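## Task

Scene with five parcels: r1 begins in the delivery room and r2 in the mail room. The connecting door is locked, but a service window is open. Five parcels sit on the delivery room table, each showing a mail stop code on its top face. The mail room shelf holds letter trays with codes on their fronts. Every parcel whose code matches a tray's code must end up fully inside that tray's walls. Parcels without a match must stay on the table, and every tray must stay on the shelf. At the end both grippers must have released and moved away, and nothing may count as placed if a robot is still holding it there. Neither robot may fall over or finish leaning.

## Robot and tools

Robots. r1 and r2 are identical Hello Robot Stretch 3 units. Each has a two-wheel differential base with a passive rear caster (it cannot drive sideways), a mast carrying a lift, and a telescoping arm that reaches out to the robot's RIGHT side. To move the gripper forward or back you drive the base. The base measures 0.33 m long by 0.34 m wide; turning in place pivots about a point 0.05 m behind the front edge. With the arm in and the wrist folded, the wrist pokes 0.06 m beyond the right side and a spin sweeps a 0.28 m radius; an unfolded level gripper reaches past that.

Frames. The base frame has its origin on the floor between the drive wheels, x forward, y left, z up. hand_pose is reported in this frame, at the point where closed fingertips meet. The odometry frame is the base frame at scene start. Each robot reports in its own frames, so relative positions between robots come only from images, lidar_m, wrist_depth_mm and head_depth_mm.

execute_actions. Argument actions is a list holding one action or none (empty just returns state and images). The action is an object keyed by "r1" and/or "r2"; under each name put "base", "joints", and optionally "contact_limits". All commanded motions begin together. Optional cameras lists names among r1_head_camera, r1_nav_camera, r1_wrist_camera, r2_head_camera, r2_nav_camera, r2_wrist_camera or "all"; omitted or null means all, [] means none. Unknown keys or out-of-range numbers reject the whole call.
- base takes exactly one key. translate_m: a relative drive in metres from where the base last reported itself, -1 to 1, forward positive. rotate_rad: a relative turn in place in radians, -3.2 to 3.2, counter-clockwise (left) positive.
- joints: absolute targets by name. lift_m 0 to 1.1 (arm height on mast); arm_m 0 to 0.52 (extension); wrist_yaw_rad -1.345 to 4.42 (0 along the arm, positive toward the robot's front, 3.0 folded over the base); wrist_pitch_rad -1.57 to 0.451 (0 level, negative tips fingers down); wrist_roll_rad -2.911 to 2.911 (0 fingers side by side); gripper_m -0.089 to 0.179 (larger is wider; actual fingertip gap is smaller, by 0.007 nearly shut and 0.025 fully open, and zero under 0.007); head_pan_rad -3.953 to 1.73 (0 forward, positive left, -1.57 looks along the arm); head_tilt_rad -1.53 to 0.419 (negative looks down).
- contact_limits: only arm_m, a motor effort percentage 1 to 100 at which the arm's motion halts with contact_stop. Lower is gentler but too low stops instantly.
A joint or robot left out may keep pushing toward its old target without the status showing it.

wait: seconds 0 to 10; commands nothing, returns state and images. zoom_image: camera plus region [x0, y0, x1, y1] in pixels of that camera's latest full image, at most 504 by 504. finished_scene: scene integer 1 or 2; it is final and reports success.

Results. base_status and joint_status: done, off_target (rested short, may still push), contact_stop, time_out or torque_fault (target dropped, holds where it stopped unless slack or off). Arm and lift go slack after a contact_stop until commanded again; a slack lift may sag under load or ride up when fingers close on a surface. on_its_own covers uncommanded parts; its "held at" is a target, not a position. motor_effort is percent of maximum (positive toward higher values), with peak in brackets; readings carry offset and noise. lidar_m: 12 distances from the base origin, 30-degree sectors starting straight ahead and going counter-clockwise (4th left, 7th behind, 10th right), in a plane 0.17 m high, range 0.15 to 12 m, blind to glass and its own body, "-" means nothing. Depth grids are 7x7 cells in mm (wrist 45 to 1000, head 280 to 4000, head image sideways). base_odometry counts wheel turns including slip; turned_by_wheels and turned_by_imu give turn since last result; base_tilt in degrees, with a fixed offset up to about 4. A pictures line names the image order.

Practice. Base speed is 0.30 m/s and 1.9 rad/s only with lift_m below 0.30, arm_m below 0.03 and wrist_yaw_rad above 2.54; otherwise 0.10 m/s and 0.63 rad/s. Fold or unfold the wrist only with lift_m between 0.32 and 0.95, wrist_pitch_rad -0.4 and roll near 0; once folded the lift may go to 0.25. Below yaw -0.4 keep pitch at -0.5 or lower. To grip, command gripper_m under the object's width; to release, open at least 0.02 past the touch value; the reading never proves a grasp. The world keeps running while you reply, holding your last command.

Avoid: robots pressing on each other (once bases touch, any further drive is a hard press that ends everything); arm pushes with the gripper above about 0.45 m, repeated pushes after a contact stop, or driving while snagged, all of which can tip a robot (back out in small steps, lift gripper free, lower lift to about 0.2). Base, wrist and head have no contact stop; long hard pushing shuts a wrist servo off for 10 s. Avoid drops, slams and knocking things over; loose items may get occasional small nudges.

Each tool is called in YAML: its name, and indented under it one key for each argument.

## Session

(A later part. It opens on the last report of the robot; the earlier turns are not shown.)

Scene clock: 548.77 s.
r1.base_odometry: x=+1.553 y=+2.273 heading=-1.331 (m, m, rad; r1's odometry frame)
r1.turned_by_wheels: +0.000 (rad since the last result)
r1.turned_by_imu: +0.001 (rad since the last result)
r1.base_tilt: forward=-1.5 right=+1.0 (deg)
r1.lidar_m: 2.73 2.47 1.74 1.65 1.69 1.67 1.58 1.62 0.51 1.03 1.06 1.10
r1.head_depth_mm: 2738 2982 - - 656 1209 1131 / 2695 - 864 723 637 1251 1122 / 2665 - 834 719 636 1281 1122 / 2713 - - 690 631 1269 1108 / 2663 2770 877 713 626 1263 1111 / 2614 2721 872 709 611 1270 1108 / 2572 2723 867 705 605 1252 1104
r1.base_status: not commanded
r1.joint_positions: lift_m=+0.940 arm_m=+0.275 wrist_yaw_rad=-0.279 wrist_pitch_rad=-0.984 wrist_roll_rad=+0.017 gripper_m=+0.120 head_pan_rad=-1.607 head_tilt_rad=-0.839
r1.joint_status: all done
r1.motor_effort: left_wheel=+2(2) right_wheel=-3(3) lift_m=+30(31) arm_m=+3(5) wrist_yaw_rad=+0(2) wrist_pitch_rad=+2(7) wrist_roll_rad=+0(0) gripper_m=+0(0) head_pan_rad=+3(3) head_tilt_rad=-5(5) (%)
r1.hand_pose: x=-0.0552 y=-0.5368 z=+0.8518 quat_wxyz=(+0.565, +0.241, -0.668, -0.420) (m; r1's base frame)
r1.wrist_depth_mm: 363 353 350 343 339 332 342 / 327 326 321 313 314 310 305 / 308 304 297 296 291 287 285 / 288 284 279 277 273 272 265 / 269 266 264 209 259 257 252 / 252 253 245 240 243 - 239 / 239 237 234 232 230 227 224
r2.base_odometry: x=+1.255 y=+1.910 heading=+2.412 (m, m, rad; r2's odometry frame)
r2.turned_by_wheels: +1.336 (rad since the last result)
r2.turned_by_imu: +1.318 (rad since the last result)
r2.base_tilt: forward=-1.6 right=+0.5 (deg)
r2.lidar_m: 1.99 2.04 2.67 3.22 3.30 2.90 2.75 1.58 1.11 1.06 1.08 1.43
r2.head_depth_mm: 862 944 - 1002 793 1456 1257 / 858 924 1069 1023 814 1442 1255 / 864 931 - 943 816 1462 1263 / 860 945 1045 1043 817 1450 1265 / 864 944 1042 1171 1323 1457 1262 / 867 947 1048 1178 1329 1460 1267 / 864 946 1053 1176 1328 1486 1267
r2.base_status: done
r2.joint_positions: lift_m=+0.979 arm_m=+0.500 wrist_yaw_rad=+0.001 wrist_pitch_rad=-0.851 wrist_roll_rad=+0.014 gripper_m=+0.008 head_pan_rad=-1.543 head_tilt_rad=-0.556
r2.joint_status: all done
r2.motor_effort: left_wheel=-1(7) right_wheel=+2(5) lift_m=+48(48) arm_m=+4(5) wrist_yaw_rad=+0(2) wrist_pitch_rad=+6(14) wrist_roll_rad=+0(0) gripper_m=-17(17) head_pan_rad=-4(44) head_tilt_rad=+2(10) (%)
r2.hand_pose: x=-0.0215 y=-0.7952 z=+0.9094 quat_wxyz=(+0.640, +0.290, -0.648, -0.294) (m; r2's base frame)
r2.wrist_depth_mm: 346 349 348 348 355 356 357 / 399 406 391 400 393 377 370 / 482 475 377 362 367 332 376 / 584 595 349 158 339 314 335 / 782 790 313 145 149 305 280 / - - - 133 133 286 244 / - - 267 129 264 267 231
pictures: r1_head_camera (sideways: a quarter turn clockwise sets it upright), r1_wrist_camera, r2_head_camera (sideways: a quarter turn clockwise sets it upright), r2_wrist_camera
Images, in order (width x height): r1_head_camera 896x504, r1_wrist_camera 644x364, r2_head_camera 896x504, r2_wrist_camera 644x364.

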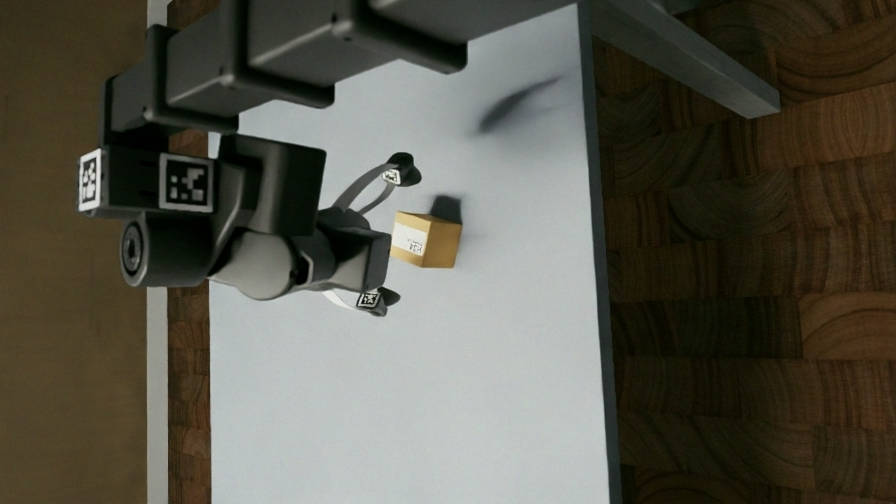

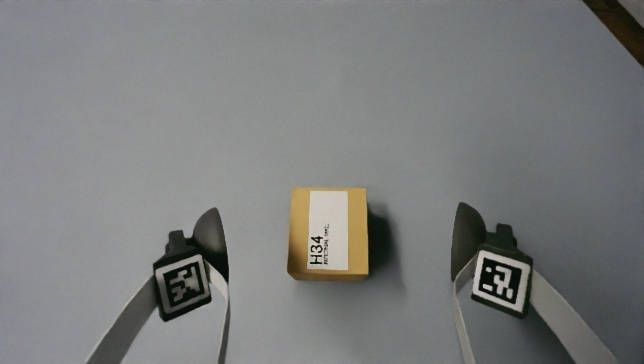

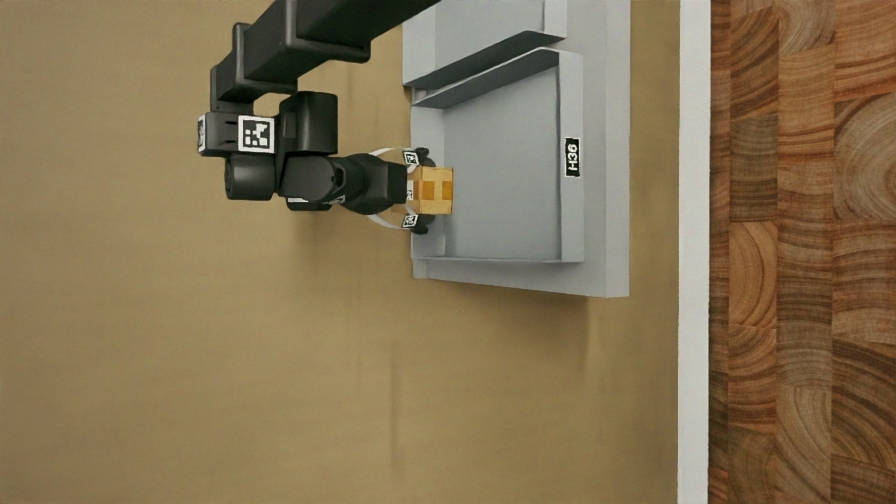

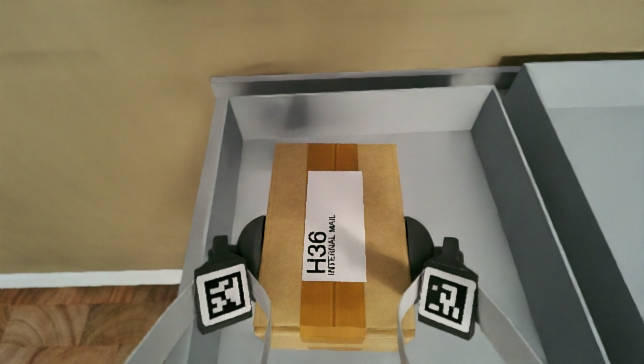

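execute_actions:
  actions:
    - {"r1": {"joints": {"lift_m": 0.87, "arm_m": 0.299}}, "r2": {"base": {"translate_m": -0.04}, "joints": {"lift_m": 0.886}}}
  cameras: ["r1_wrist_camera", "r2_head_camera", "r2_wrist_camera"]

Scene clock: 562.57 s.
r1.base_odometry: x=+1.553 y=+2.273 heading=-1.331 (m, m, rad; r1's odometry frame)
r1.turned_by_wheels: +0.000 (rad since the last result)
r1.turned_by_imu: +0.001 (rad since the last result)
r1.base_tilt: forward=-1.6 right=+0.9 (deg)
r1.lidar_m: 2.73 2.47 1.74 1.65 1.69 1.67 1.58 1.62 0.51 1.03 1.05 1.10
r1.head_depth_mm: 2752 2883 1577 - - - 1114 / 2739 2940 - 697 652 1255 1124 / 2708 2972 - 703 633 1274 1122 / 2672 2912 - 684 630 1271 1117 / 2658 2780 876 711 626 1268 1109 / 2602 2765 869 707 610 1257 1111 / 2621 2766 863 706 606 1251 1100
r1.base_status: not commanded
r1.joint_positions: lift_m=+0.870 arm_m=+0.299 wrist_yaw_rad=-0.279 wrist_pitch_rad=-0.985 wrist_roll_rad=+0.017 gripper_m=+0.120 head_pan_rad=-1.607 head_tilt_rad=-0.839
r1.joint_status: all done
r1.motor_effort: left_wheel=+1(1) right_wheel=-2(2) lift_m=+22(26) arm_m=+3(2) wrist_yaw_rad=+0(0) wrist_pitch_rad=+2(2) wrist_roll_rad=+0(0) gripper_m=+0(0) head_pan_rad=+2(4) head_tilt_rad=-5(5) (%)
r1.hand_pose: x=-0.0551 y=-0.5606 z=+0.7821 quat_wxyz=(+0.565, +0.241, -0.668, -0.420) (m; r1's base frame)
r1.wrist_depth_mm: 260 255 251 249 244 240 237 / 238 234 233 230 228 223 221 / 222 220 217 214 212 208 206 / 207 206 203 146 198 196 194 / 195 193 191 137 183 185 183 / 182 183 178 129 172 - 172 / 173 171 170 168 165 164 162
r2.base_odometry: x=+1.285 y=+1.883 heading=+2.411 (m, m, rad; r2's odometry frame)
r2.turned_by_wheels: +0.000 (rad since the last result)
r2.turned_by_imu: +0.000 (rad since the last result)
r2.base_tilt: forward=-1.6 right=+0.5 (deg)
r2.lidar_m: 2.03 2.08 2.72 3.22 3.30 2.86 2.71 1.59 1.11 1.06 1.08 1.43
r2.head_depth_mm: 864 943 1041 - 783 1439 1268 / 860 943 1011 965 801 1444 1254 / 862 942 1022 920 818 1442 1261 / 865 945 1043 1046 818 1461 1267 / 866 947 1049 1145 1253 1458 1259 / 871 951 1045 1170 1331 1456 1260 / 870 951 1051 1169 1320 1477 1269
r2.base_status: done
r2.joint_positions: lift_m=+0.887 arm_m=+0.500 wrist_yaw_rad=+0.001 wrist_pitch_rad=-0.852 wrist_roll_rad=+0.014 gripper_m=+0.008 head_pan_rad=-1.543 head_tilt_rad=-0.556
r2.joint_status: all done
r2.motor_effort: left_wheel=-2(6) right_wheel=+2(3) lift_m=+18(44) arm_m=+4(4) wrist_yaw_rad=-1(1) wrist_pitch_rad=+7(7) wrist_roll_rad=+0(0) gripper_m=-18(18) head_pan_rad=-4(3) head_tilt_rad=+3(3) (%)
r2.hand_pose: x=-0.0215 y=-0.7952 z=+0.8167 quat_wxyz=(+0.640, +0.290, -0.648, -0.294) (m; r2's base frame)
r2.wrist_depth_mm: 350 274 269 269 272 259 299 / 402 263 293 294 295 245 232 / 476 241 270 265 263 230 199 / 543 236 245 158 235 229 180 / 184 219 224 144 149 215 172 / 172 205 - 134 132 200 157 / 168 191 188 129 181 185 159
pictures: r1_wrist_camera, r2_head_camera (sideways: a quarter turn clockwise sets it upright), r2_wrist_camera
Images, in order (width x height): r1_wrist_camera 644x364, r2_head_camera 896x504, r2_wrist_camera 644x364.

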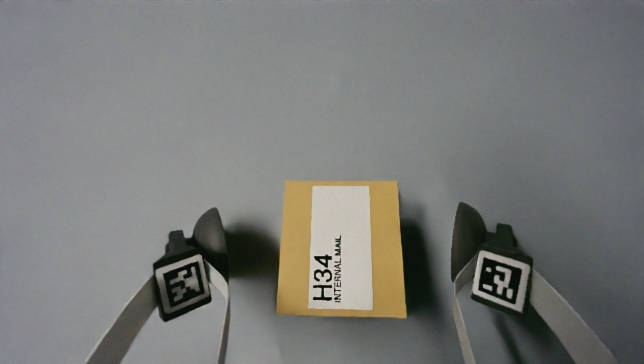

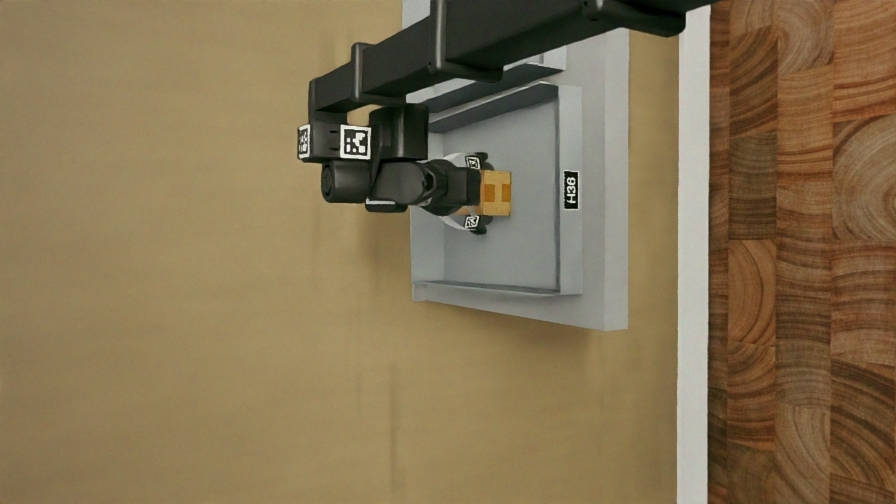

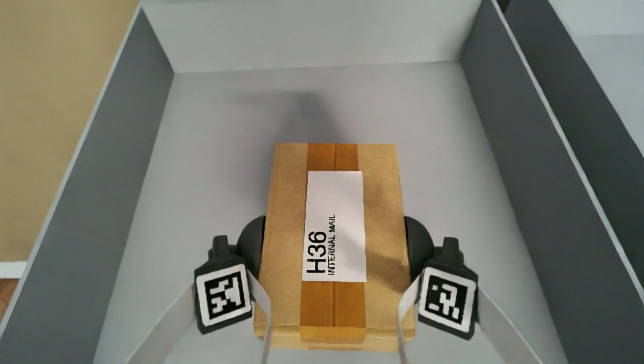

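execute_actions:
  actions:
    - {"r1": {"joints": {"gripper_m": 0.01}}, "r2": {"joints": {"lift_m": 0.875, "gripper_m": 0.105}}}
  cameras: ["r1_wrist_camera", "r2_wrist_camera"]

Scene clock: 567.80 s.
r1.base_odometry: x=+1.553 y=+2.273 heading=-1.331 (m, m, rad; r1's odometry frame)
r1.turned_by_wheels: +0.000 (rad since the last result)
r1.turned_by_imu: +0.001 (rad since the last result)
r1.base_tilt: forward=-1.5 right=+1.0 (deg)
r1.lidar_m: 2.73 2.47 1.74 1.65 1.69 1.66 1.58 1.62 0.51 1.03 1.05 1.11
r1.head_depth_mm: 2804 2839 1574 - - - 1108 / 2735 2941 - 699 652 1256 1130 / 2708 2939 - 719 634 1274 1121 / 2687 2906 - 683 632 1270 1116 / 2694 2767 876 710 629 1270 1116 / 2625 2739 872 709 611 1259 1108 / 2592 2739 869 705 607 1249 1104
r1.base_status: not commanded
r1.joint_positions: lift_m=+0.870 arm_m=+0.299 wrist_yaw_rad=-0.279 wrist_pitch_rad=-0.978 wrist_roll_rad=+0.017 gripper_m=+0.011 head_pan_rad=-1.607 head_tilt_rad=-0.839
r1.joint_status: all done
r1.motor_effort: left_wheel=+1(2) right_wheel=-3(3) lift_m=+22(22) arm_m=+3(3) wrist_yaw_rad=+0(0) wrist_pitch_rad=-1(2) wrist_roll_rad=+0(0) gripper_m=-22(100) head_pan_rad=+3(3) head_tilt_rad=-5(5) (%)
r1.hand_pose: x=-0.0556 y=-0.5621 z=+0.7829 quat_wxyz=(+0.566, +0.239, -0.669, -0.418) (m; r1's base frame)
r1.wrist_depth_mm: 262 257 256 253 248 244 239 / 243 238 237 232 230 226 221 / 224 220 218 216 213 211 207 / 209 207 204 201 199 197 195 / 196 193 194 137 140 186 183 / 184 183 180 130 129 175 173 / 173 173 170 167 166 165 164
r2.base_odometry: x=+1.285 y=+1.883 heading=+2.411 (m, m, rad; r2's odometry frame)
r2.turned_by_wheels: +0.000 (rad since the last result)
r2.turned_by_imu: +0.000 (rad since the last result)
r2.base_tilt: forward=-1.6 right=+0.5 (deg)
r2.lidar_m: 2.03 2.08 2.71 3.21 3.30 2.86 2.71 1.59 1.11 1.06 1.08 1.43
r2.head_depth_mm: 859 941 1037 - 786 1425 1250 / 861 943 1014 944 797 1450 1255 / 866 942 1032 921 816 1460 1253 / 865 947 1044 1039 816 1457 1263 / 868 944 1044 1151 1257 1465 1260 / 867 951 1050 1172 1325 1464 1263 / 872 951 1056 1174 1329 1476 1264
r2.base_status: not commanded
r2.joint_positions: lift_m=+0.876 arm_m=+0.500 wrist_yaw_rad=+0.001 wrist_pitch_rad=-0.852 wrist_roll_rad=+0.014 gripper_m=+0.105 head_pan_rad=-1.543 head_tilt_rad=-0.556
r2.joint_status: all done
r2.motor_effort: left_wheel=-2(2) right_wheel=+2(2) lift_m=+18(15) arm_m=+4(4) wrist_yaw_rad=-1(0) wrist_pitch_rad=+7(7) wrist_roll_rad=+0(0) gripper_m=+0(80) head_pan_rad=-4(3) head_tilt_rad=+3(3) (%)
r2.hand_pose: x=-0.0215 y=-0.7951 z=+0.8056 quat_wxyz=(+0.640, +0.291, -0.648, -0.294) (m; r2's base frame)
r2.wrist_depth_mm: 348 261 268 272 272 246 291 / 403 244 281 281 277 229 208 / 454 241 253 252 250 232 181 / 186 224 230 170 222 218 174 / 173 209 211 155 200 205 156 / 168 198 191 142 166 192 157 / 164 177 177 137 174 173 150
pictures: r1_wrist_camera, r2_wrist_camera
Images, in order (width x height): r1_wrist_camera 644x364, r2_wrist_camera 644x364.

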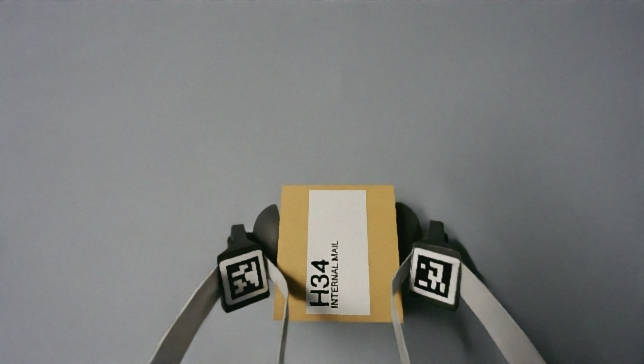

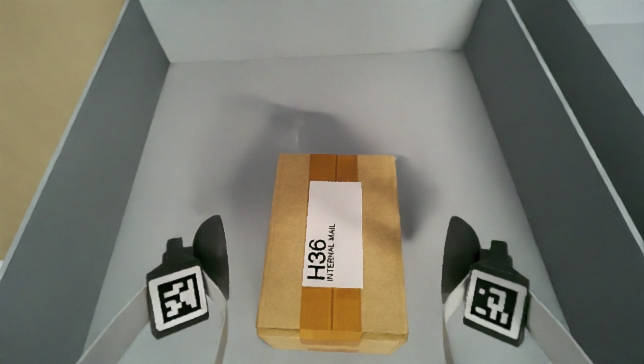

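execute_actions:
  actions:
    - {"r1": {"joints": {"lift_m": 0.895, "wrist_pitch_rad": -0.7}}, "r2": {"joints": {"lift_m": 0.9, "wrist_pitch_rad": -0.55, "arm_m": 0.47}}}
  cameras: ["r1_wrist_camera", "r2_wrist_camera"]

Scene clock: 611.20 s.
r1.base_odometry: x=+1.553 y=+2.273 heading=-1.331 (m, m, rad; r1's odometry frame)
r1.turned_by_wheels: +0.000 (rad since the last result)
r1.turned_by_imu: +0.001 (rad since the last result)
r1.base_tilt: forward=-1.5 right=+1.0 (deg)
r1.lidar_m: 2.73 2.47 1.74 1.65 1.69 1.67 1.58 1.62 0.51 1.03 1.05 1.11
r1.head_depth_mm: 2757 2864 2371 - - 927 1131 / 2723 2934 - 704 634 1255 1129 / 2757 2928 811 720 633 1273 1115 / 2675 2911 - 717 630 1274 1122 / 2665 2776 881 713 627 1265 1108 / 2670 2747 876 709 610 1258 1109 / 2586 2686 866 704 609 1250 1108
r1.base_status: not commanded
r1.joint_positions: lift_m=+0.895 arm_m=+0.299 wrist_yaw_rad=-0.279 wrist_pitch_rad=-0.722 wrist_roll_rad=+0.017 gripper_m=+0.011 head_pan_rad=-1.607 head_tilt_rad=-0.839
r1.joint_status: all done
r1.motor_effort: left_wheel=+1(1) right_wheel=-3(3) lift_m=+31(31) arm_m=+3(3) wrist_yaw_rad=-1(0) wrist_pitch_rad=+9(6) wrist_roll_rad=+0(0) gripper_m=-21(22) head_pan_rad=+4(3) head_tilt_rad=-5(5) (%)
r1.hand_pose: x=-0.0702 y=-0.6133 z=+0.8461 quat_wxyz=(+0.614, +0.152, -0.695, -0.341) (m; r1's base frame)
r1.wrist_depth_mm: - 482 471 469 457 - - / 406 402 398 388 378 372 - / 350 346 343 334 327 325 320 / 306 302 300 294 290 286 282 / 274 269 271 137 138 255 253 / 247 242 244 130 130 234 229 / 223 222 218 212 211 211 209
r2.base_odometry: x=+1.285 y=+1.883 heading=+2.411 (m, m, rad; r2's odometry frame)
r2.turned_by_wheels: +0.000 (rad since the last result)
r2.turned_by_imu: +0.000 (rad since the last result)
r2.base_tilt: forward=-1.6 right=+0.5 (deg)
r2.lidar_m: 2.03 2.08 2.72 3.22 3.30 2.85 2.72 1.58 1.11 1.06 1.08 1.43
r2.head_depth_mm: 857 947 1018 - 787 1450 1263 / 859 944 1010 952 798 1449 1263 / 855 948 1013 920 814 1450 1257 / 861 948 1052 1043 821 1457 1261 / 867 950 1053 1151 1252 1461 1260 / 867 946 1054 1173 1324 1468 1267 / 874 949 1050 1177 1332 1464 1259
r2.base_status: not commanded
r2.joint_positions: lift_m=+0.899 arm_m=+0.470 wrist_yaw_rad=+0.001 wrist_pitch_rad=-0.572 wrist_roll_rad=+0.014 gripper_m=+0.105 head_pan_rad=-1.543 head_tilt_rad=-0.556
r2.joint_status: all done
r2.motor_effort: left_wheel=-2(2) right_wheel=+3(3) lift_m=+48(49) arm_m=-3(3) wrist_yaw_rad=-1(1) wrist_pitch_rad=+12(12) wrist_roll_rad=+0(0) gripper_m=+0(0) head_pan_rad=-3(3) head_tilt_rad=+3(3) (%)
r2.hand_pose: x=-0.0214 y=-0.8179 z=+0.8792 quat_wxyz=(+0.674, +0.198, -0.683, -0.201) (m; r2's base frame)
r2.wrist_depth_mm: 323 324 324 325 326 328 329 / 362 362 361 361 366 360 362 / 401 405 386 388 389 360 358 / 449 440 343 345 349 301 355 / 529 493 316 317 313 263 310 / 623 237 278 219 273 249 234 / 766 237 246 195 240 232 200
pictures: r1_wrist_camera, r2_wrist_camera
Images, in order (width x height): r1_wrist_camera 644x364, r2_wrist_camera 644x364.

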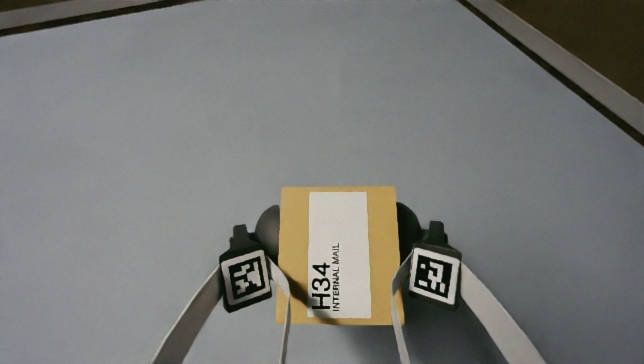

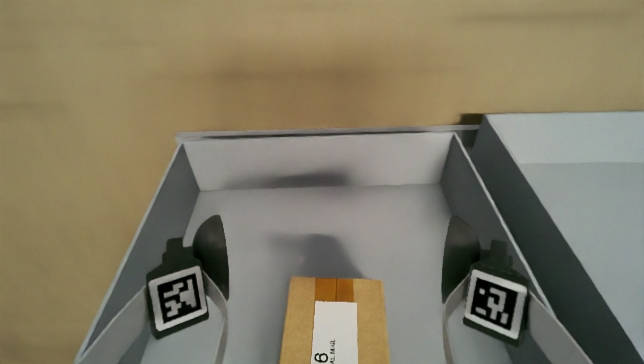

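execute_actions:
  actions:
    - {"r1": {"base": {"translate_m": 0.27}, "joints": {"arm_m": 0.005, "wrist_yaw_rad": 2.62, "wrist_pitch_rad": -0.55, "head_pan_rad": -0.5, "head_tilt_rad": -0.7}}, "r2": {"base": {"rotate_rad": 1.763}, "joints": {"lift_m": 0.91, "arm_m": 0.1, "wrist_yaw_rad": 2.62, "gripper_m": 0.05, "head_pan_rad": 0.0, "head_tilt_rad": -0.2}}}
  cameras: ["r1_head_camera", "r1_nav_camera", "r2_head_camera"]

Scene clock: 620.20 s.
r1.base_odometry: x=+1.617 y=+2.011 heading=-1.331 (m, m, rad; r1's odometry frame)
r1.turned_by_wheels: +0.000 (rad since the last result)
r1.turned_by_imu: +0.002 (rad since the last result)
r1.base_tilt: forward=-1.7 right=+1.0 (deg)
r1.lidar_m: 2.45 2.49 1.75 1.66 1.71 1.96 1.85 0.71 1.07 1.01 1.04 0.85
r1.head_depth_mm: 2999 3407 1147 858 683 568 1155 / 2744 3168 1135 847 677 1284 1176 / 2600 2932 1134 846 715 1366 1172 / 2422 2768 2708 839 1580 1367 1167 / 2340 2571 2680 1032 1496 1355 1158 / 2261 2392 2558 2003 1597 1345 1155 / - 2274 2478 1990 1607 1342 1152
r1.base_status: done
r1.joint_positions: lift_m=+0.895 arm_m=+0.005 wrist_yaw_rad=+2.618 wrist_pitch_rad=-0.573 wrist_roll_rad=+0.017 gripper_m=+0.011 head_pan_rad=-0.507 head_tilt_rad=-0.705
r1.joint_status: all done
r1.motor_effort: left_wheel=+1(4) right_wheel=-1(2) lift_m=+31(31) arm_m=-3(7) wrist_yaw_rad=+1(2) wrist_pitch_rad=+9(8) wrist_roll_rad=+0(0) gripper_m=-21(22) head_pan_rad=+4(47) head_tilt_rad=+2(12) (%)
r1.hand_pose: x=+0.0798 y=+0.0249 z=+0.8743 quat_wxyz=(+0.369, +0.712, +0.015, +0.597) (m; r1's base frame)
r1.wrist_depth_mm: - - - - - - - / - - - - - - - / - - - - - - - / - - - - - - - / - - - 137 139 - - / - - - 131 129 - - / - - - 981 978 - 968
r2.base_odometry: x=+1.285 y=+1.883 heading=-2.109 (m, m, rad; r2's odometry frame)
r2.turned_by_wheels: +1.763 (rad since the last result)
r2.turned_by_imu: +1.740 (rad since the last result)
r2.base_tilt: forward=-1.6 right=+0.5 (deg)
r2.lidar_m: 3.22 3.37 2.74 2.67 1.32 1.07 1.06 1.15 1.78 2.03 2.22 3.24
r2.head_depth_mm: 2687 2919 2979 3050 3138 2296 1697 / 2628 2910 3020 3149 3215 2274 1690 / 2637 2943 - 3211 3264 2279 1702 / 2676 3022 - 3297 3296 2279 1702 / 2653 3073 3184 3349 3417 2281 1689 / 2663 3200 3296 3427 3454 2267 1713 / 2649 3264 3328 3480 3451 2304 1703
r2.base_status: done
r2.joint_positions: lift_m=+0.909 arm_m=+0.100 wrist_yaw_rad=+2.618 wrist_pitch_rad=-0.570 wrist_roll_rad=+0.014 gripper_m=+0.050 head_pan_rad=-0.007 head_tilt_rad=-0.211
r2.joint_status: all done
r2.motor_effort: left_wheel=-2(9) right_wheel=+2(9) lift_m=+48(48) arm_m=-3(5) wrist_yaw_rad=+2(1) wrist_pitch_rad=+11(12) wrist_roll_rad=+0(0) gripper_m=+0(80) head_pan_rad=+3(44) head_tilt_rad=+5(29) (%)
r2.hand_pose: x=+0.0802 y=-0.0699 z=+0.8895 quat_wxyz=(+0.368, +0.711, +0.014, +0.599) (m; r2's base frame)
r2.wrist_depth_mm: - - - - - - - / - - - - - - - / - - - - - - - / - - - - - - - / - - - - - - - / - - - - - - - / - - - - - - -
pictures: r1_head_camera (sideways: a quarter turn clockwise sets it upright), r1_nav_camera (sideways: a quarter turn counterclockwise sets it upright), r2_head_camera (sideways: a quarter turn clockwise sets it upright)
Images, in order (width x height): r1_head_camera 896x504, r1_nav_camera 672x504, r2_head_camera 896x504.

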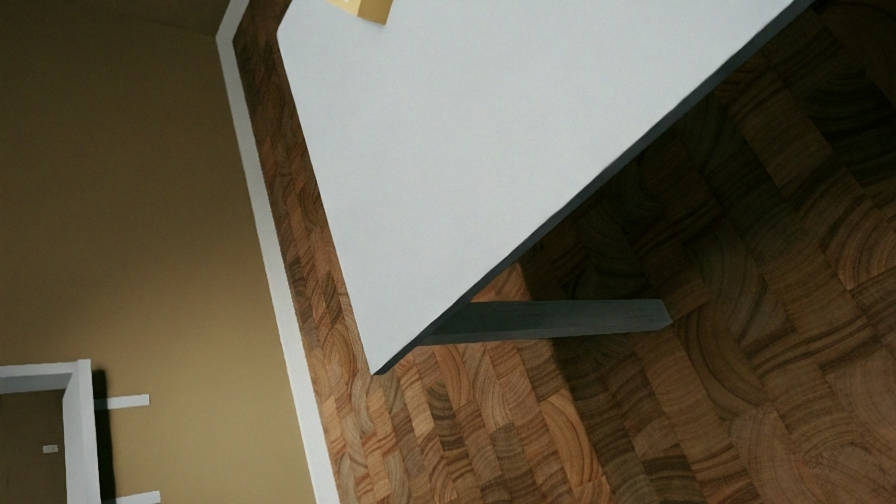

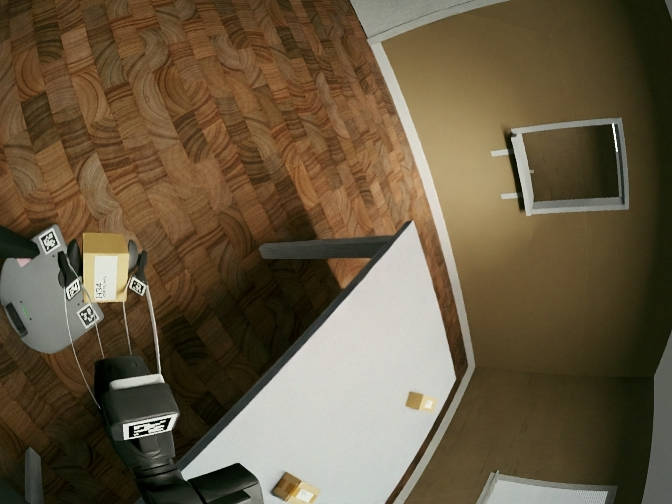

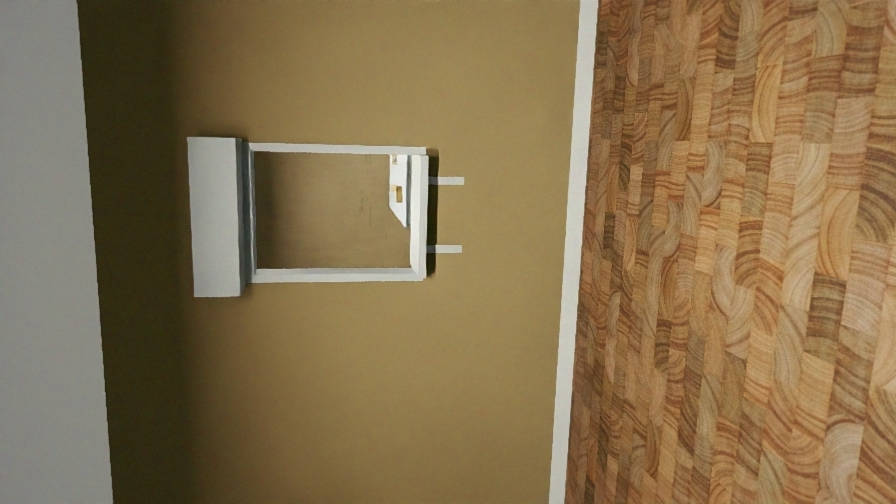

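execute_actions:
  actions:
    - {"r1": {"base": {"translate_m": 1.0}, "joints": {"lift_m": 0.29, "head_pan_rad": -0.4, "head_tilt_rad": -0.3}}, "r2": {"base": {"translate_m": 1.0}, "joints": {"lift_m": 0.29, "arm_m": 0.005}}}
  cameras: ["r1_head_camera", "r1_wrist_camera"]

Scene clock: 635.53 s.
r1.base_odometry: x=+1.855 y=+1.040 heading=-1.331 (m, m, rad; r1's odometry frame)
r1.turned_by_wheels: +0.000 (rad since the last result)
r1.turned_by_imu: +0.008 (rad since the last result)
r1.base_tilt: forward=-1.6 right=+0.9 (deg)
r1.lidar_m: 1.46 1.50 1.80 1.71 1.75 2.33 1.64 1.43 0.37 0.98 2.19 1.54
r1.head_depth_mm: 1651 1762 1885 2028 2189 1977 1535 / 1557 1656 1754 1884 2018 1956 1521 / 1469 1707 1728 1786 1887 1901 1520 / 1407 - - 1682 1743 1848 1514 / 1339 - - 1608 1646 1751 1495 / 1262 1341 1402 1472 1567 1656 1493 / 1209 1273 1321 1400 1474 1557 1482
r1.base_status: done
r1.joint_positions: lift_m=+0.290 arm_m=+0.005 wrist_yaw_rad=+2.619 wrist_pitch_rad=-0.573 wrist_roll_rad=+0.017 gripper_m=+0.011 head_pan_rad=-0.407 head_tilt_rad=-0.309
r1.joint_status: all done
r1.motor_effort: left_wheel=+1(9) right_wheel=-1(5) lift_m=+23(25) arm_m=-3(2) wrist_yaw_rad=+1(1) wrist_pitch_rad=+9(9) wrist_roll_rad=+0(0) gripper_m=-21(22) head_pan_rad=+3(16) head_tilt_rad=+3(27) (%)
r1.hand_pose: x=+0.0798 y=+0.0250 z=+0.2697 quat_wxyz=(+0.369, +0.712, +0.015, +0.598) (m; r1's base frame)
r1.wrist_depth_mm: - - - - - - - / 976 903 882 892 881 857 824 / 758 738 734 712 689 676 666 / - 607 601 586 580 573 559 / - 527 538 137 139 495 486 / 460 - - 130 130 436 429 / - - - 388 390 387 380
r2.base_odometry: x=+0.773 y=+1.025 heading=-2.109 (m, m, rad; r2's odometry frame)
r2.turned_by_wheels: +0.000 (rad since the last result)
r2.turned_by_imu: -0.001 (rad since the last result)
r2.base_tilt: forward=-1.6 right=+0.5 (deg)
r2.lidar_m: 2.25 2.46 2.59 2.57 2.55 2.06 2.04 2.22 2.20 2.18 2.35 2.28
r2.head_depth_mm: 1966 1998 2052 2157 2218 2259 1672 / 1981 2007 2131 2206 2275 2249 1682 / 2011 1960 - 2315 2299 2272 1681 / 2063 1960 - 2362 2378 2280 1689 / 2097 2179 2245 2322 2435 2255 1705 / 2113 2227 2291 2358 2477 2293 1694 / 2203 2239 2350 2447 2523 2276 1694
r2.base_status: done
r2.joint_positions: lift_m=+0.291 arm_m=+0.005 wrist_yaw_rad=+2.618 wrist_pitch_rad=-0.570 wrist_roll_rad=+0.014 gripper_m=+0.050 head_pan_rad=-0.007 head_tilt_rad=-0.210
r2.joint_status: all done
r2.motor_effort: left_wheel=-2(7) right_wheel=+2(8) lift_m=+18(41) arm_m=-3(3) wrist_yaw_rad=+1(3) wrist_pitch_rad=+11(11) wrist_roll_rad=+0(0) gripper_m=+0(0) head_pan_rad=+3(3) head_tilt_rad=+4(6) (%)
r2.hand_pose: x=+0.0801 y=+0.0252 z=+0.2708 quat_wxyz=(+0.368, +0.711, +0.014, +0.599) (m; r2's base frame)
r2.wrist_depth_mm: - - - - - - - / 955 942 926 909 928 885 866 / 770 739 739 733 715 726 689 / 618 615 613 601 600 588 584 / - 531 541 516 532 511 501 / - - - 453 - 445 443 / - - - 403 399 399 398
pictures: r1_head_camera (sideways: a quarter turn clockwise sets it upright), r1_wrist_camera
Images, in order (width x height): r1_head_camera 896x504, r1_wrist_camera 644x364.

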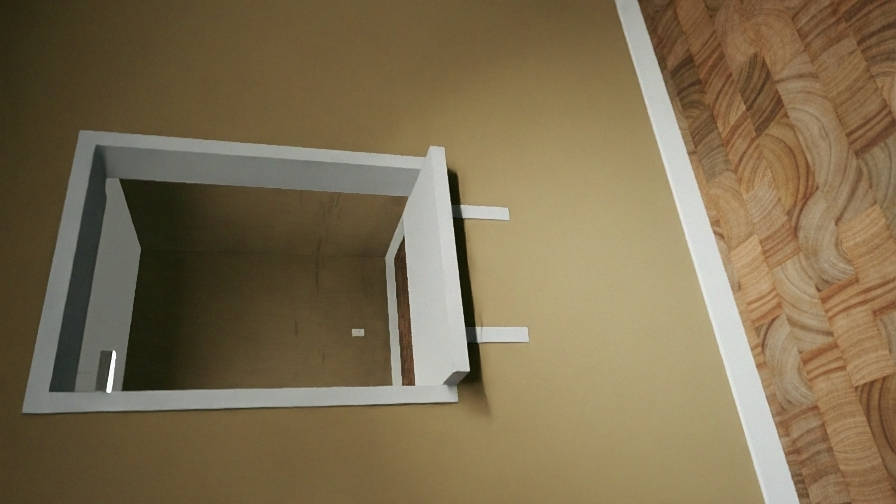

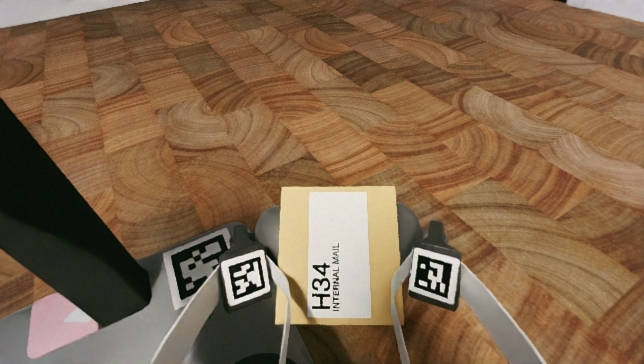

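execute_actions:
  actions:
    - {"r1": {"base": {"translate_m": 1.0}, "joints": {"head_pan_rad": -0.9, "head_tilt_rad": -0.5}}, "r2": {"base": {"translate_m": 1.0}, "joints": {"head_pan_rad": -0.15, "head_tilt_rad": -0.3}}}
  cameras: ["r1_head_camera", "r2_head_camera"]

Scene clock: 657.53 s.
r1.base_odometry: x=+2.093 y=+0.068 heading=-1.331 (m, m, rad; r1's odometry frame)
r1.turned_by_wheels: +0.000 (rad since the last result)
r1.turned_by_imu: +0.007 (rad since the last result)
r1.base_tilt: forward=-1.6 right=+1.0 (deg)
r1.lidar_m: 0.46 0.48 0.64 1.48 1.81 2.40 2.63 1.22 3.15 2.13 0.69 0.49
r1.head_depth_mm: 1074 1252 1507 1867 2002 1623 1322 / 894 980 1144 1311 1637 1612 1314 / 943 1010 1080 948 1212 1445 1306 / 3036 3334 3516 887 941 1115 1233 / 3260 3529 3809 873 655 900 1020 / 3523 3850 - 865 667 757 842 / 448 478 510 554 598 654 715
r1.base_status: done
r1.joint_positions: lift_m=+0.290 arm_m=+0.005 wrist_yaw_rad=+2.619 wrist_pitch_rad=-0.573 wrist_roll_rad=+0.017 gripper_m=+0.011 head_pan_rad=-0.893 head_tilt_rad=-0.494
r1.joint_status: all done
r1.motor_effort: left_wheel=+0(9) right_wheel=+0(4) lift_m=+22(22) arm_m=-2(2) wrist_yaw_rad=+1(1) wrist_pitch_rad=+9(9) wrist_roll_rad=+0(0) gripper_m=-21(21) head_pan_rad=-3(34) head_tilt_rad=-3(20) (%)
r1.hand_pose: x=+0.0798 y=+0.0250 z=+0.2697 quat_wxyz=(+0.369, +0.712, +0.015, +0.598) (m; r1's base frame)
r1.wrist_depth_mm: - - - 808 586 439 360 / 952 929 890 842 630 471 373 / 740 753 721 700 661 507 395 / - 608 602 583 579 521 417 / - 529 535 137 139 486 430 / 464 - - 130 130 441 419 / - - - 385 390 385 383
r2.base_odometry: x=+0.260 y=+0.166 heading=-2.109 (m, m, rad; r2's odometry frame)
r2.turned_by_wheels: +0.000 (rad since the last result)
r2.turned_by_imu: -0.001 (rad since the last result)
r2.base_tilt: forward=-1.6 right=+0.5 (deg)
r2.lidar_m: 1.27 1.39 2.14 2.42 2.65 3.03 3.00 2.91 2.31 2.30 1.59 1.28
r2.head_depth_mm: 1077 1128 1175 1247 1324 1398 1444 / 1078 1138 1197 1250 1330 1400 1465 / 3143 - - 3031 1328 1418 1483 / 3145 - - 3014 1337 1417 1479 / 3102 - - 3105 1333 1429 1487 / 3391 - - 1409 1360 1451 1503 / 1105 1156 1221 1283 1358 1446 1495
r2.base_status: done
r2.joint_positions: lift_m=+0.291 arm_m=+0.005 wrist_yaw_rad=+2.618 wrist_pitch_rad=-0.570 wrist_roll_rad=+0.014 gripper_m=+0.050 head_pan_rad=-0.143 head_tilt_rad=-0.297
r2.joint_status: all done
r2.motor_effort: left_wheel=-2(6) right_wheel=+2(9) lift_m=+18(17) arm_m=-3(3) wrist_yaw_rad=+2(1) wrist_pitch_rad=+11(11) wrist_roll_rad=+0(0) gripper_m=-1(0) head_pan_rad=-4(19) head_tilt_rad=-2(15) (%)
r2.hand_pose: x=+0.0801 y=+0.0252 z=+0.2708 quat_wxyz=(+0.368, +0.711, +0.014, +0.599) (m; r2's base frame)
r2.wrist_depth_mm: - - - - - - - / 951 934 937 902 912 874 856 / 748 748 743 721 712 724 710 / 627 609 603 611 596 599 587 / - 519 541 514 518 513 510 / - - - 454 - 451 443 / - - - 404 395 392 392
pictures: r1_head_camera (sideways: a quarter turn clockwise sets it upright), r2_head_camera (sideways: a quarter turn clockwise sets it upright)
Images, in order (width x height): r1_head_camera 896x504, r2_head_camera 896x504.

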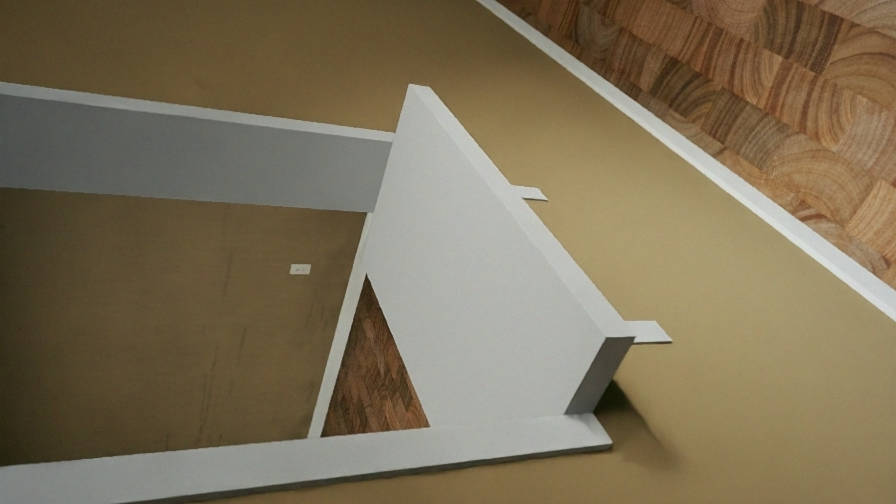

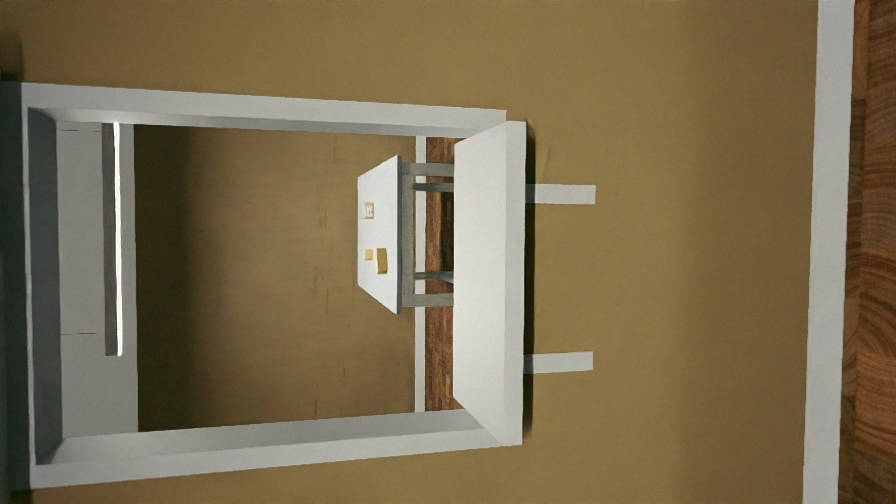

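execute_actions:
  actions:
    - {"r1": {"base": {"rotate_rad": 0.25}, "joints": {"lift_m": 1.032, "arm_m": 0.505, "wrist_yaw_rad": 0.4, "head_pan_rad": -1.3, "head_tilt_rad": -0.45}}, "r2": {"base": {"translate_m": 0.62}, "joints": {"lift_m": 1.03, "arm_m": 0.2, "wrist_yaw_rad": 0.12, "gripper_m": 0.12, "head_pan_rad": -0.2, "head_tilt_rad": -0.5}}}
  cameras: ["r1_head_camera", "r1_wrist_camera", "r2_head_camera"]

Scene clock: 678.57 s.
r1.base_odometry: x=+2.093 y=+0.068 heading=-1.081 (m, m, rad; r1's odometry frame)
r1.turned_by_wheels: +0.250 (rad since the last result)
r1.turned_by_imu: +0.248 (rad since the last result)
r1.base_tilt: forward=-1.7 right=+1.0 (deg)
r1.lidar_m: 0.46 0.52 0.82 1.76 1.98 3.25 1.22 1.50 3.00 1.03 0.56 0.47
r1.head_depth_mm: 1938 2314 - 2885 2184 1670 1351 / 1342 1552 1689 2223 2138 1657 1353 / 1028 1143 1294 1453 1742 1662 1333 / 914 980 1073 1021 1246 1415 1329 / 2958 3157 3469 950 766 1070 1200 / 3130 3355 3575 945 658 864 941 / 3251 3525 - 934 654 714 777
r1.base_status: done
r1.joint_positions: lift_m=+1.032 arm_m=+0.505 wrist_yaw_rad=+0.400 wrist_pitch_rad=-0.572 wrist_roll_rad=+0.017 gripper_m=+0.011 head_pan_rad=-1.293 head_tilt_rad=-0.457
r1.joint_status: all done
r1.motor_effort: left_wheel=-3(8) right_wheel=+2(9) lift_m=+31(34) arm_m=+3(6) wrist_yaw_rad=+1(2) wrist_pitch_rad=+9(9) wrist_roll_rad=+0(0) gripper_m=-22(22) head_pan_rad=-3(32) head_tilt_rad=+3(8) (%)
r1.hand_pose: x=+0.0572 y=-0.8362 z=+1.0114 quat_wxyz=(+0.699, +0.330, -0.631, -0.064) (m; r1's base frame)
r1.wrist_depth_mm: - - 408 467 747 - - / - - 477 521 870 - - / 691 432 433 526 - - - / 372 369 362 369 - - - / 317 315 320 137 139 - - / 276 274 287 130 129 - - / 246 255 633 - - - -
r2.base_odometry: x=-0.058 y=-0.366 heading=-2.109 (m, m, rad; r2's odometry frame)
r2.turned_by_wheels: +0.000 (rad since the last result)
r2.turned_by_imu: -0.002 (rad since the last result)
r2.base_tilt: forward=-1.6 right=+0.5 (deg)
r2.lidar_m: 0.66 0.72 1.11 2.33 2.55 3.65 3.60 3.02 2.39 1.64 0.83 0.66
r2.head_depth_mm: - - - 798 662 851 975 / - - - 892 663 850 969 / - - 3799 894 663 850 979 / - 1047 3840 900 667 850 966 / - - 2935 901 667 849 974 / - - - 902 669 844 962 / - - - 905 669 842 967
r2.base_status: done
r2.joint_positions: lift_m=+1.029 arm_m=+0.200 wrist_yaw_rad=+0.122 wrist_pitch_rad=-0.570 wrist_roll_rad=+0.014 gripper_m=+0.120 head_pan_rad=-0.193 head_tilt_rad=-0.494
r2.joint_status: all done
r2.motor_effort: left_wheel=-2(6) right_wheel=+2(8) lift_m=+48(51) arm_m=+4(2) wrist_yaw_rad=-1(3) wrist_pitch_rad=+11(11) wrist_roll_rad=+0(0) gripper_m=-1(81) head_pan_rad=-4(10) head_tilt_rad=-4(22) (%)
r2.hand_pose: x=+0.0032 y=-0.5458 z=+1.0096 quat_wxyz=(+0.685, +0.239, -0.670, -0.159) (m; r2's base frame)
r2.wrist_depth_mm: 572 739 - - - - - / 585 743 - - - - - / 590 795 - - - - - / 613 806 - - - - - / 639 840 - - - - - / 664 784 - - - - - / 667 991 - - - - -
pictures: r1_head_camera (sideways: a quarter turn clockwise sets it upright), r1_wrist_camera, r2_head_camera (sideways: a quarter turn clockwise sets it upright)
Images, in order (width x height): r1_head_camera 896x504, r1_wrist_camera 644x364, r2_head_camera 896x504.

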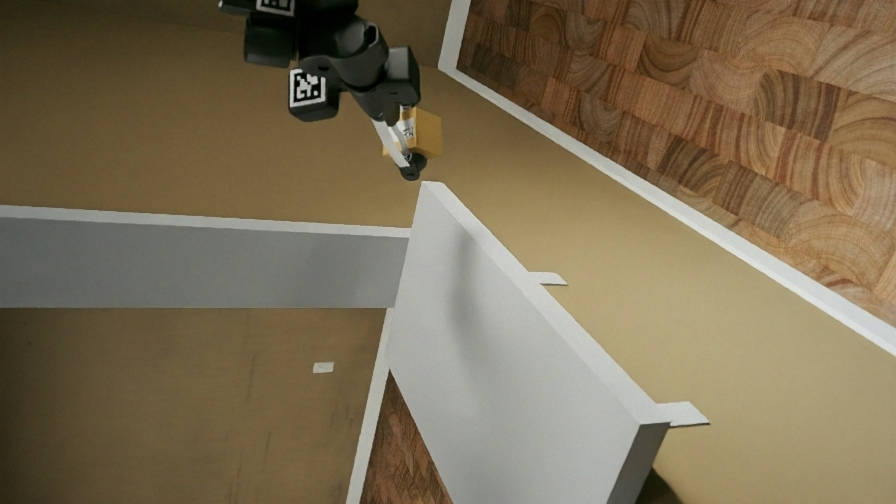

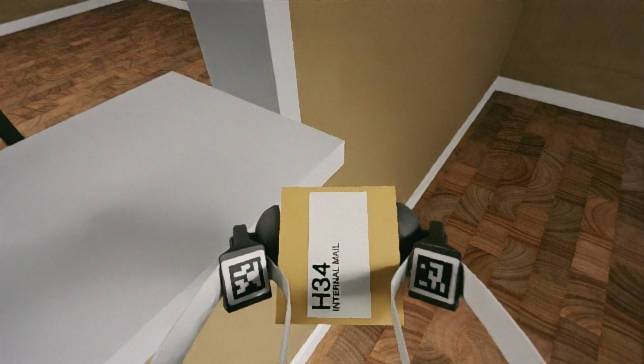

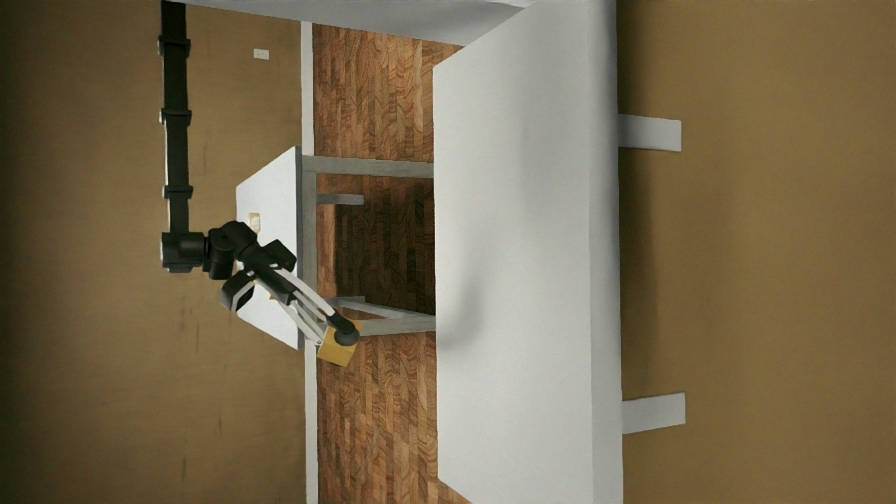

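execute_actions:
  actions:
    - {"r1": {"base": {"rotate_rad": 0.435}, "joints": {"wrist_yaw_rad": 0.94, "wrist_pitch_rad": -0.98, "head_pan_rad": -1.45}}, "r2": {"base": {"rotate_rad": 0.72}, "joints": {"wrist_pitch_rad": -0.85, "head_pan_rad": -1.0}}}
  cameras: ["r1_head_camera", "r1_wrist_camera", "r2_head_camera"]

Scene clock: 688.93 s.
r1.base_odometry: x=+2.093 y=+0.068 heading=-0.646 (m, m, rad; r1's odometry frame)
r1.turned_by_wheels: +0.435 (rad since the last result)
r1.turned_by_imu: +0.430 (rad since the last result)
r1.base_tilt: forward=-1.6 right=+0.9 (deg)
r1.lidar_m: 0.50 0.72 1.75 1.90 2.87 1.22 1.50 3.02 1.25 0.59 0.47 0.46
r1.head_depth_mm: 881 935 1023 1049 1418 1616 1359 / 2910 3054 1078 977 1115 1337 1347 / 3139 3368 3618 909 739 1065 1242 / 3482 3655 - 1017 669 884 1015 / 3745 - - 893 662 758 849 / 444 475 509 555 605 661 731 / 412 439 470 502 540 587 640
r1.base_status: done
r1.joint_positions: lift_m=+1.032 arm_m=+0.505 wrist_yaw_rad=+0.939 wrist_pitch_rad=-0.986 wrist_roll_rad=+0.017 gripper_m=+0.011 head_pan_rad=-1.443 head_tilt_rad=-0.457
r1.joint_status: all done
r1.motor_effort: left_wheel=-3(9) right_wheel=+3(10) lift_m=+31(31) arm_m=+2(3) wrist_yaw_rad=+1(3) wrist_pitch_rad=+3(7) wrist_roll_rad=+0(0) gripper_m=-21(21) head_pan_rad=-4(17) head_tilt_rad=+3(3) (%)
r1.hand_pose: x=+0.0764 y=-0.7217 z=+0.9436 quat_wxyz=(+0.704, +0.580, -0.410, -0.022) (m; r1's base frame)
r1.wrist_depth_mm: 181 - 282 278 274 269 264 / 177 265 262 257 254 251 248 / 177 240 244 239 238 235 230 / 178 227 227 225 223 220 216 / 178 213 215 137 139 207 205 / 182 204 204 131 129 195 193 / - 193 189 187 186 185 183
r2.base_odometry: x=-0.058 y=-0.366 heading=-1.389 (m, m, rad; r2's odometry frame)
r2.turned_by_wheels: +0.720 (rad since the last result)
r2.turned_by_imu: +0.710 (rad since the last result)
r2.base_tilt: forward=-1.6 right=+0.5 (deg)
r2.lidar_m: 0.80 1.55 2.35 2.85 3.62 3.63 2.64 2.40 1.17 0.73 0.66 0.66
r2.head_depth_mm: 629 640 657 710 753 890 1028 / - - - 841 694 881 1007 / - - 3852 802 693 871 997 / - - 2868 897 665 856 976 / - - 3822 901 668 841 963 / - - - 904 668 835 948 / - - - 904 643 823 927
r2.base_status: done
r2.joint_positions: lift_m=+1.029 arm_m=+0.200 wrist_yaw_rad=+0.122 wrist_pitch_rad=-0.855 wrist_roll_rad=+0.014 gripper_m=+0.120 head_pan_rad=-0.993 head_tilt_rad=-0.494
r2.joint_status: all done
r2.motor_effort: left_wheel=-2(6) right_wheel=+2(6) lift_m=+48(48) arm_m=+4(4) wrist_yaw_rad=-1(2) wrist_pitch_rad=+3(10) wrist_roll_rad=+0(0) gripper_m=+0(0) head_pan_rad=-3(41) head_tilt_rad=-4(4) (%)
r2.hand_pose: x=-0.0034 y=-0.4933 z=+0.9588 quat_wxyz=(+0.656, +0.330, -0.629, -0.256) (m; r2's base frame)
r2.wrist_depth_mm: 362 320 361 421 517 663 888 / 317 321 410 491 626 845 - / 283 286 474 581 781 - - / 263 298 561 730 - - - / 444 519 694 941 - - - / 507 598 909 - - - - / 604 879 - - - 972 -
pictures: r1_head_camera (sideways: a quarter turn clockwise sets it upright), r1_wrist_camera, r2_head_camera (sideways: a quarter turn clockwise sets it upright)
Images, in order (width x height): r1_head_camera 896x504, r1_wrist_camera 644x364, r2_head_camera 896x504.

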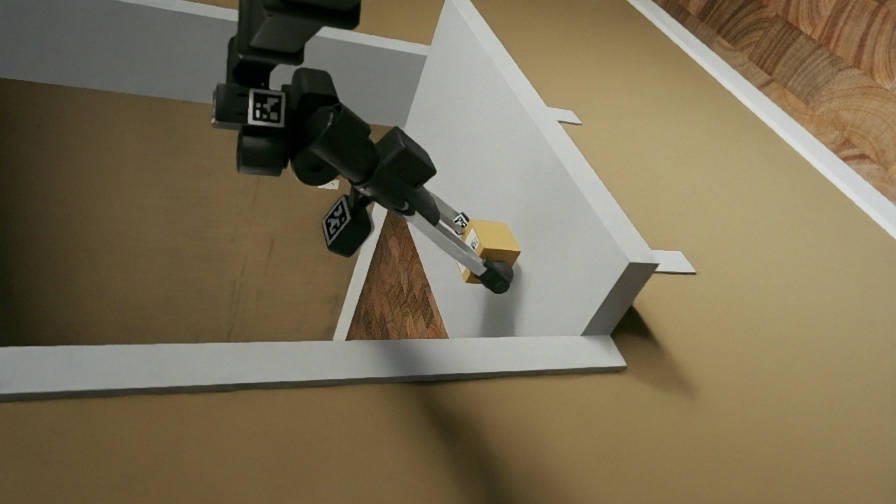

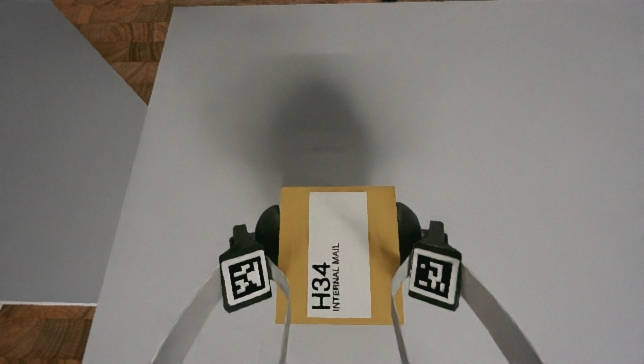

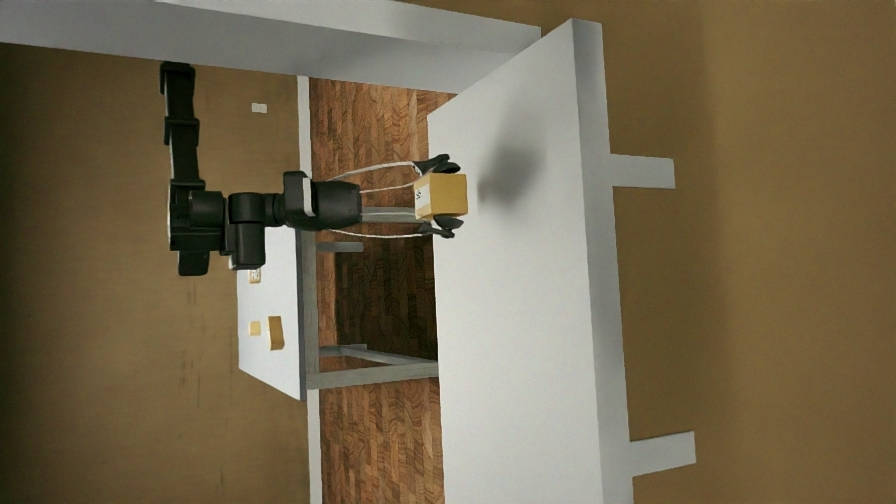

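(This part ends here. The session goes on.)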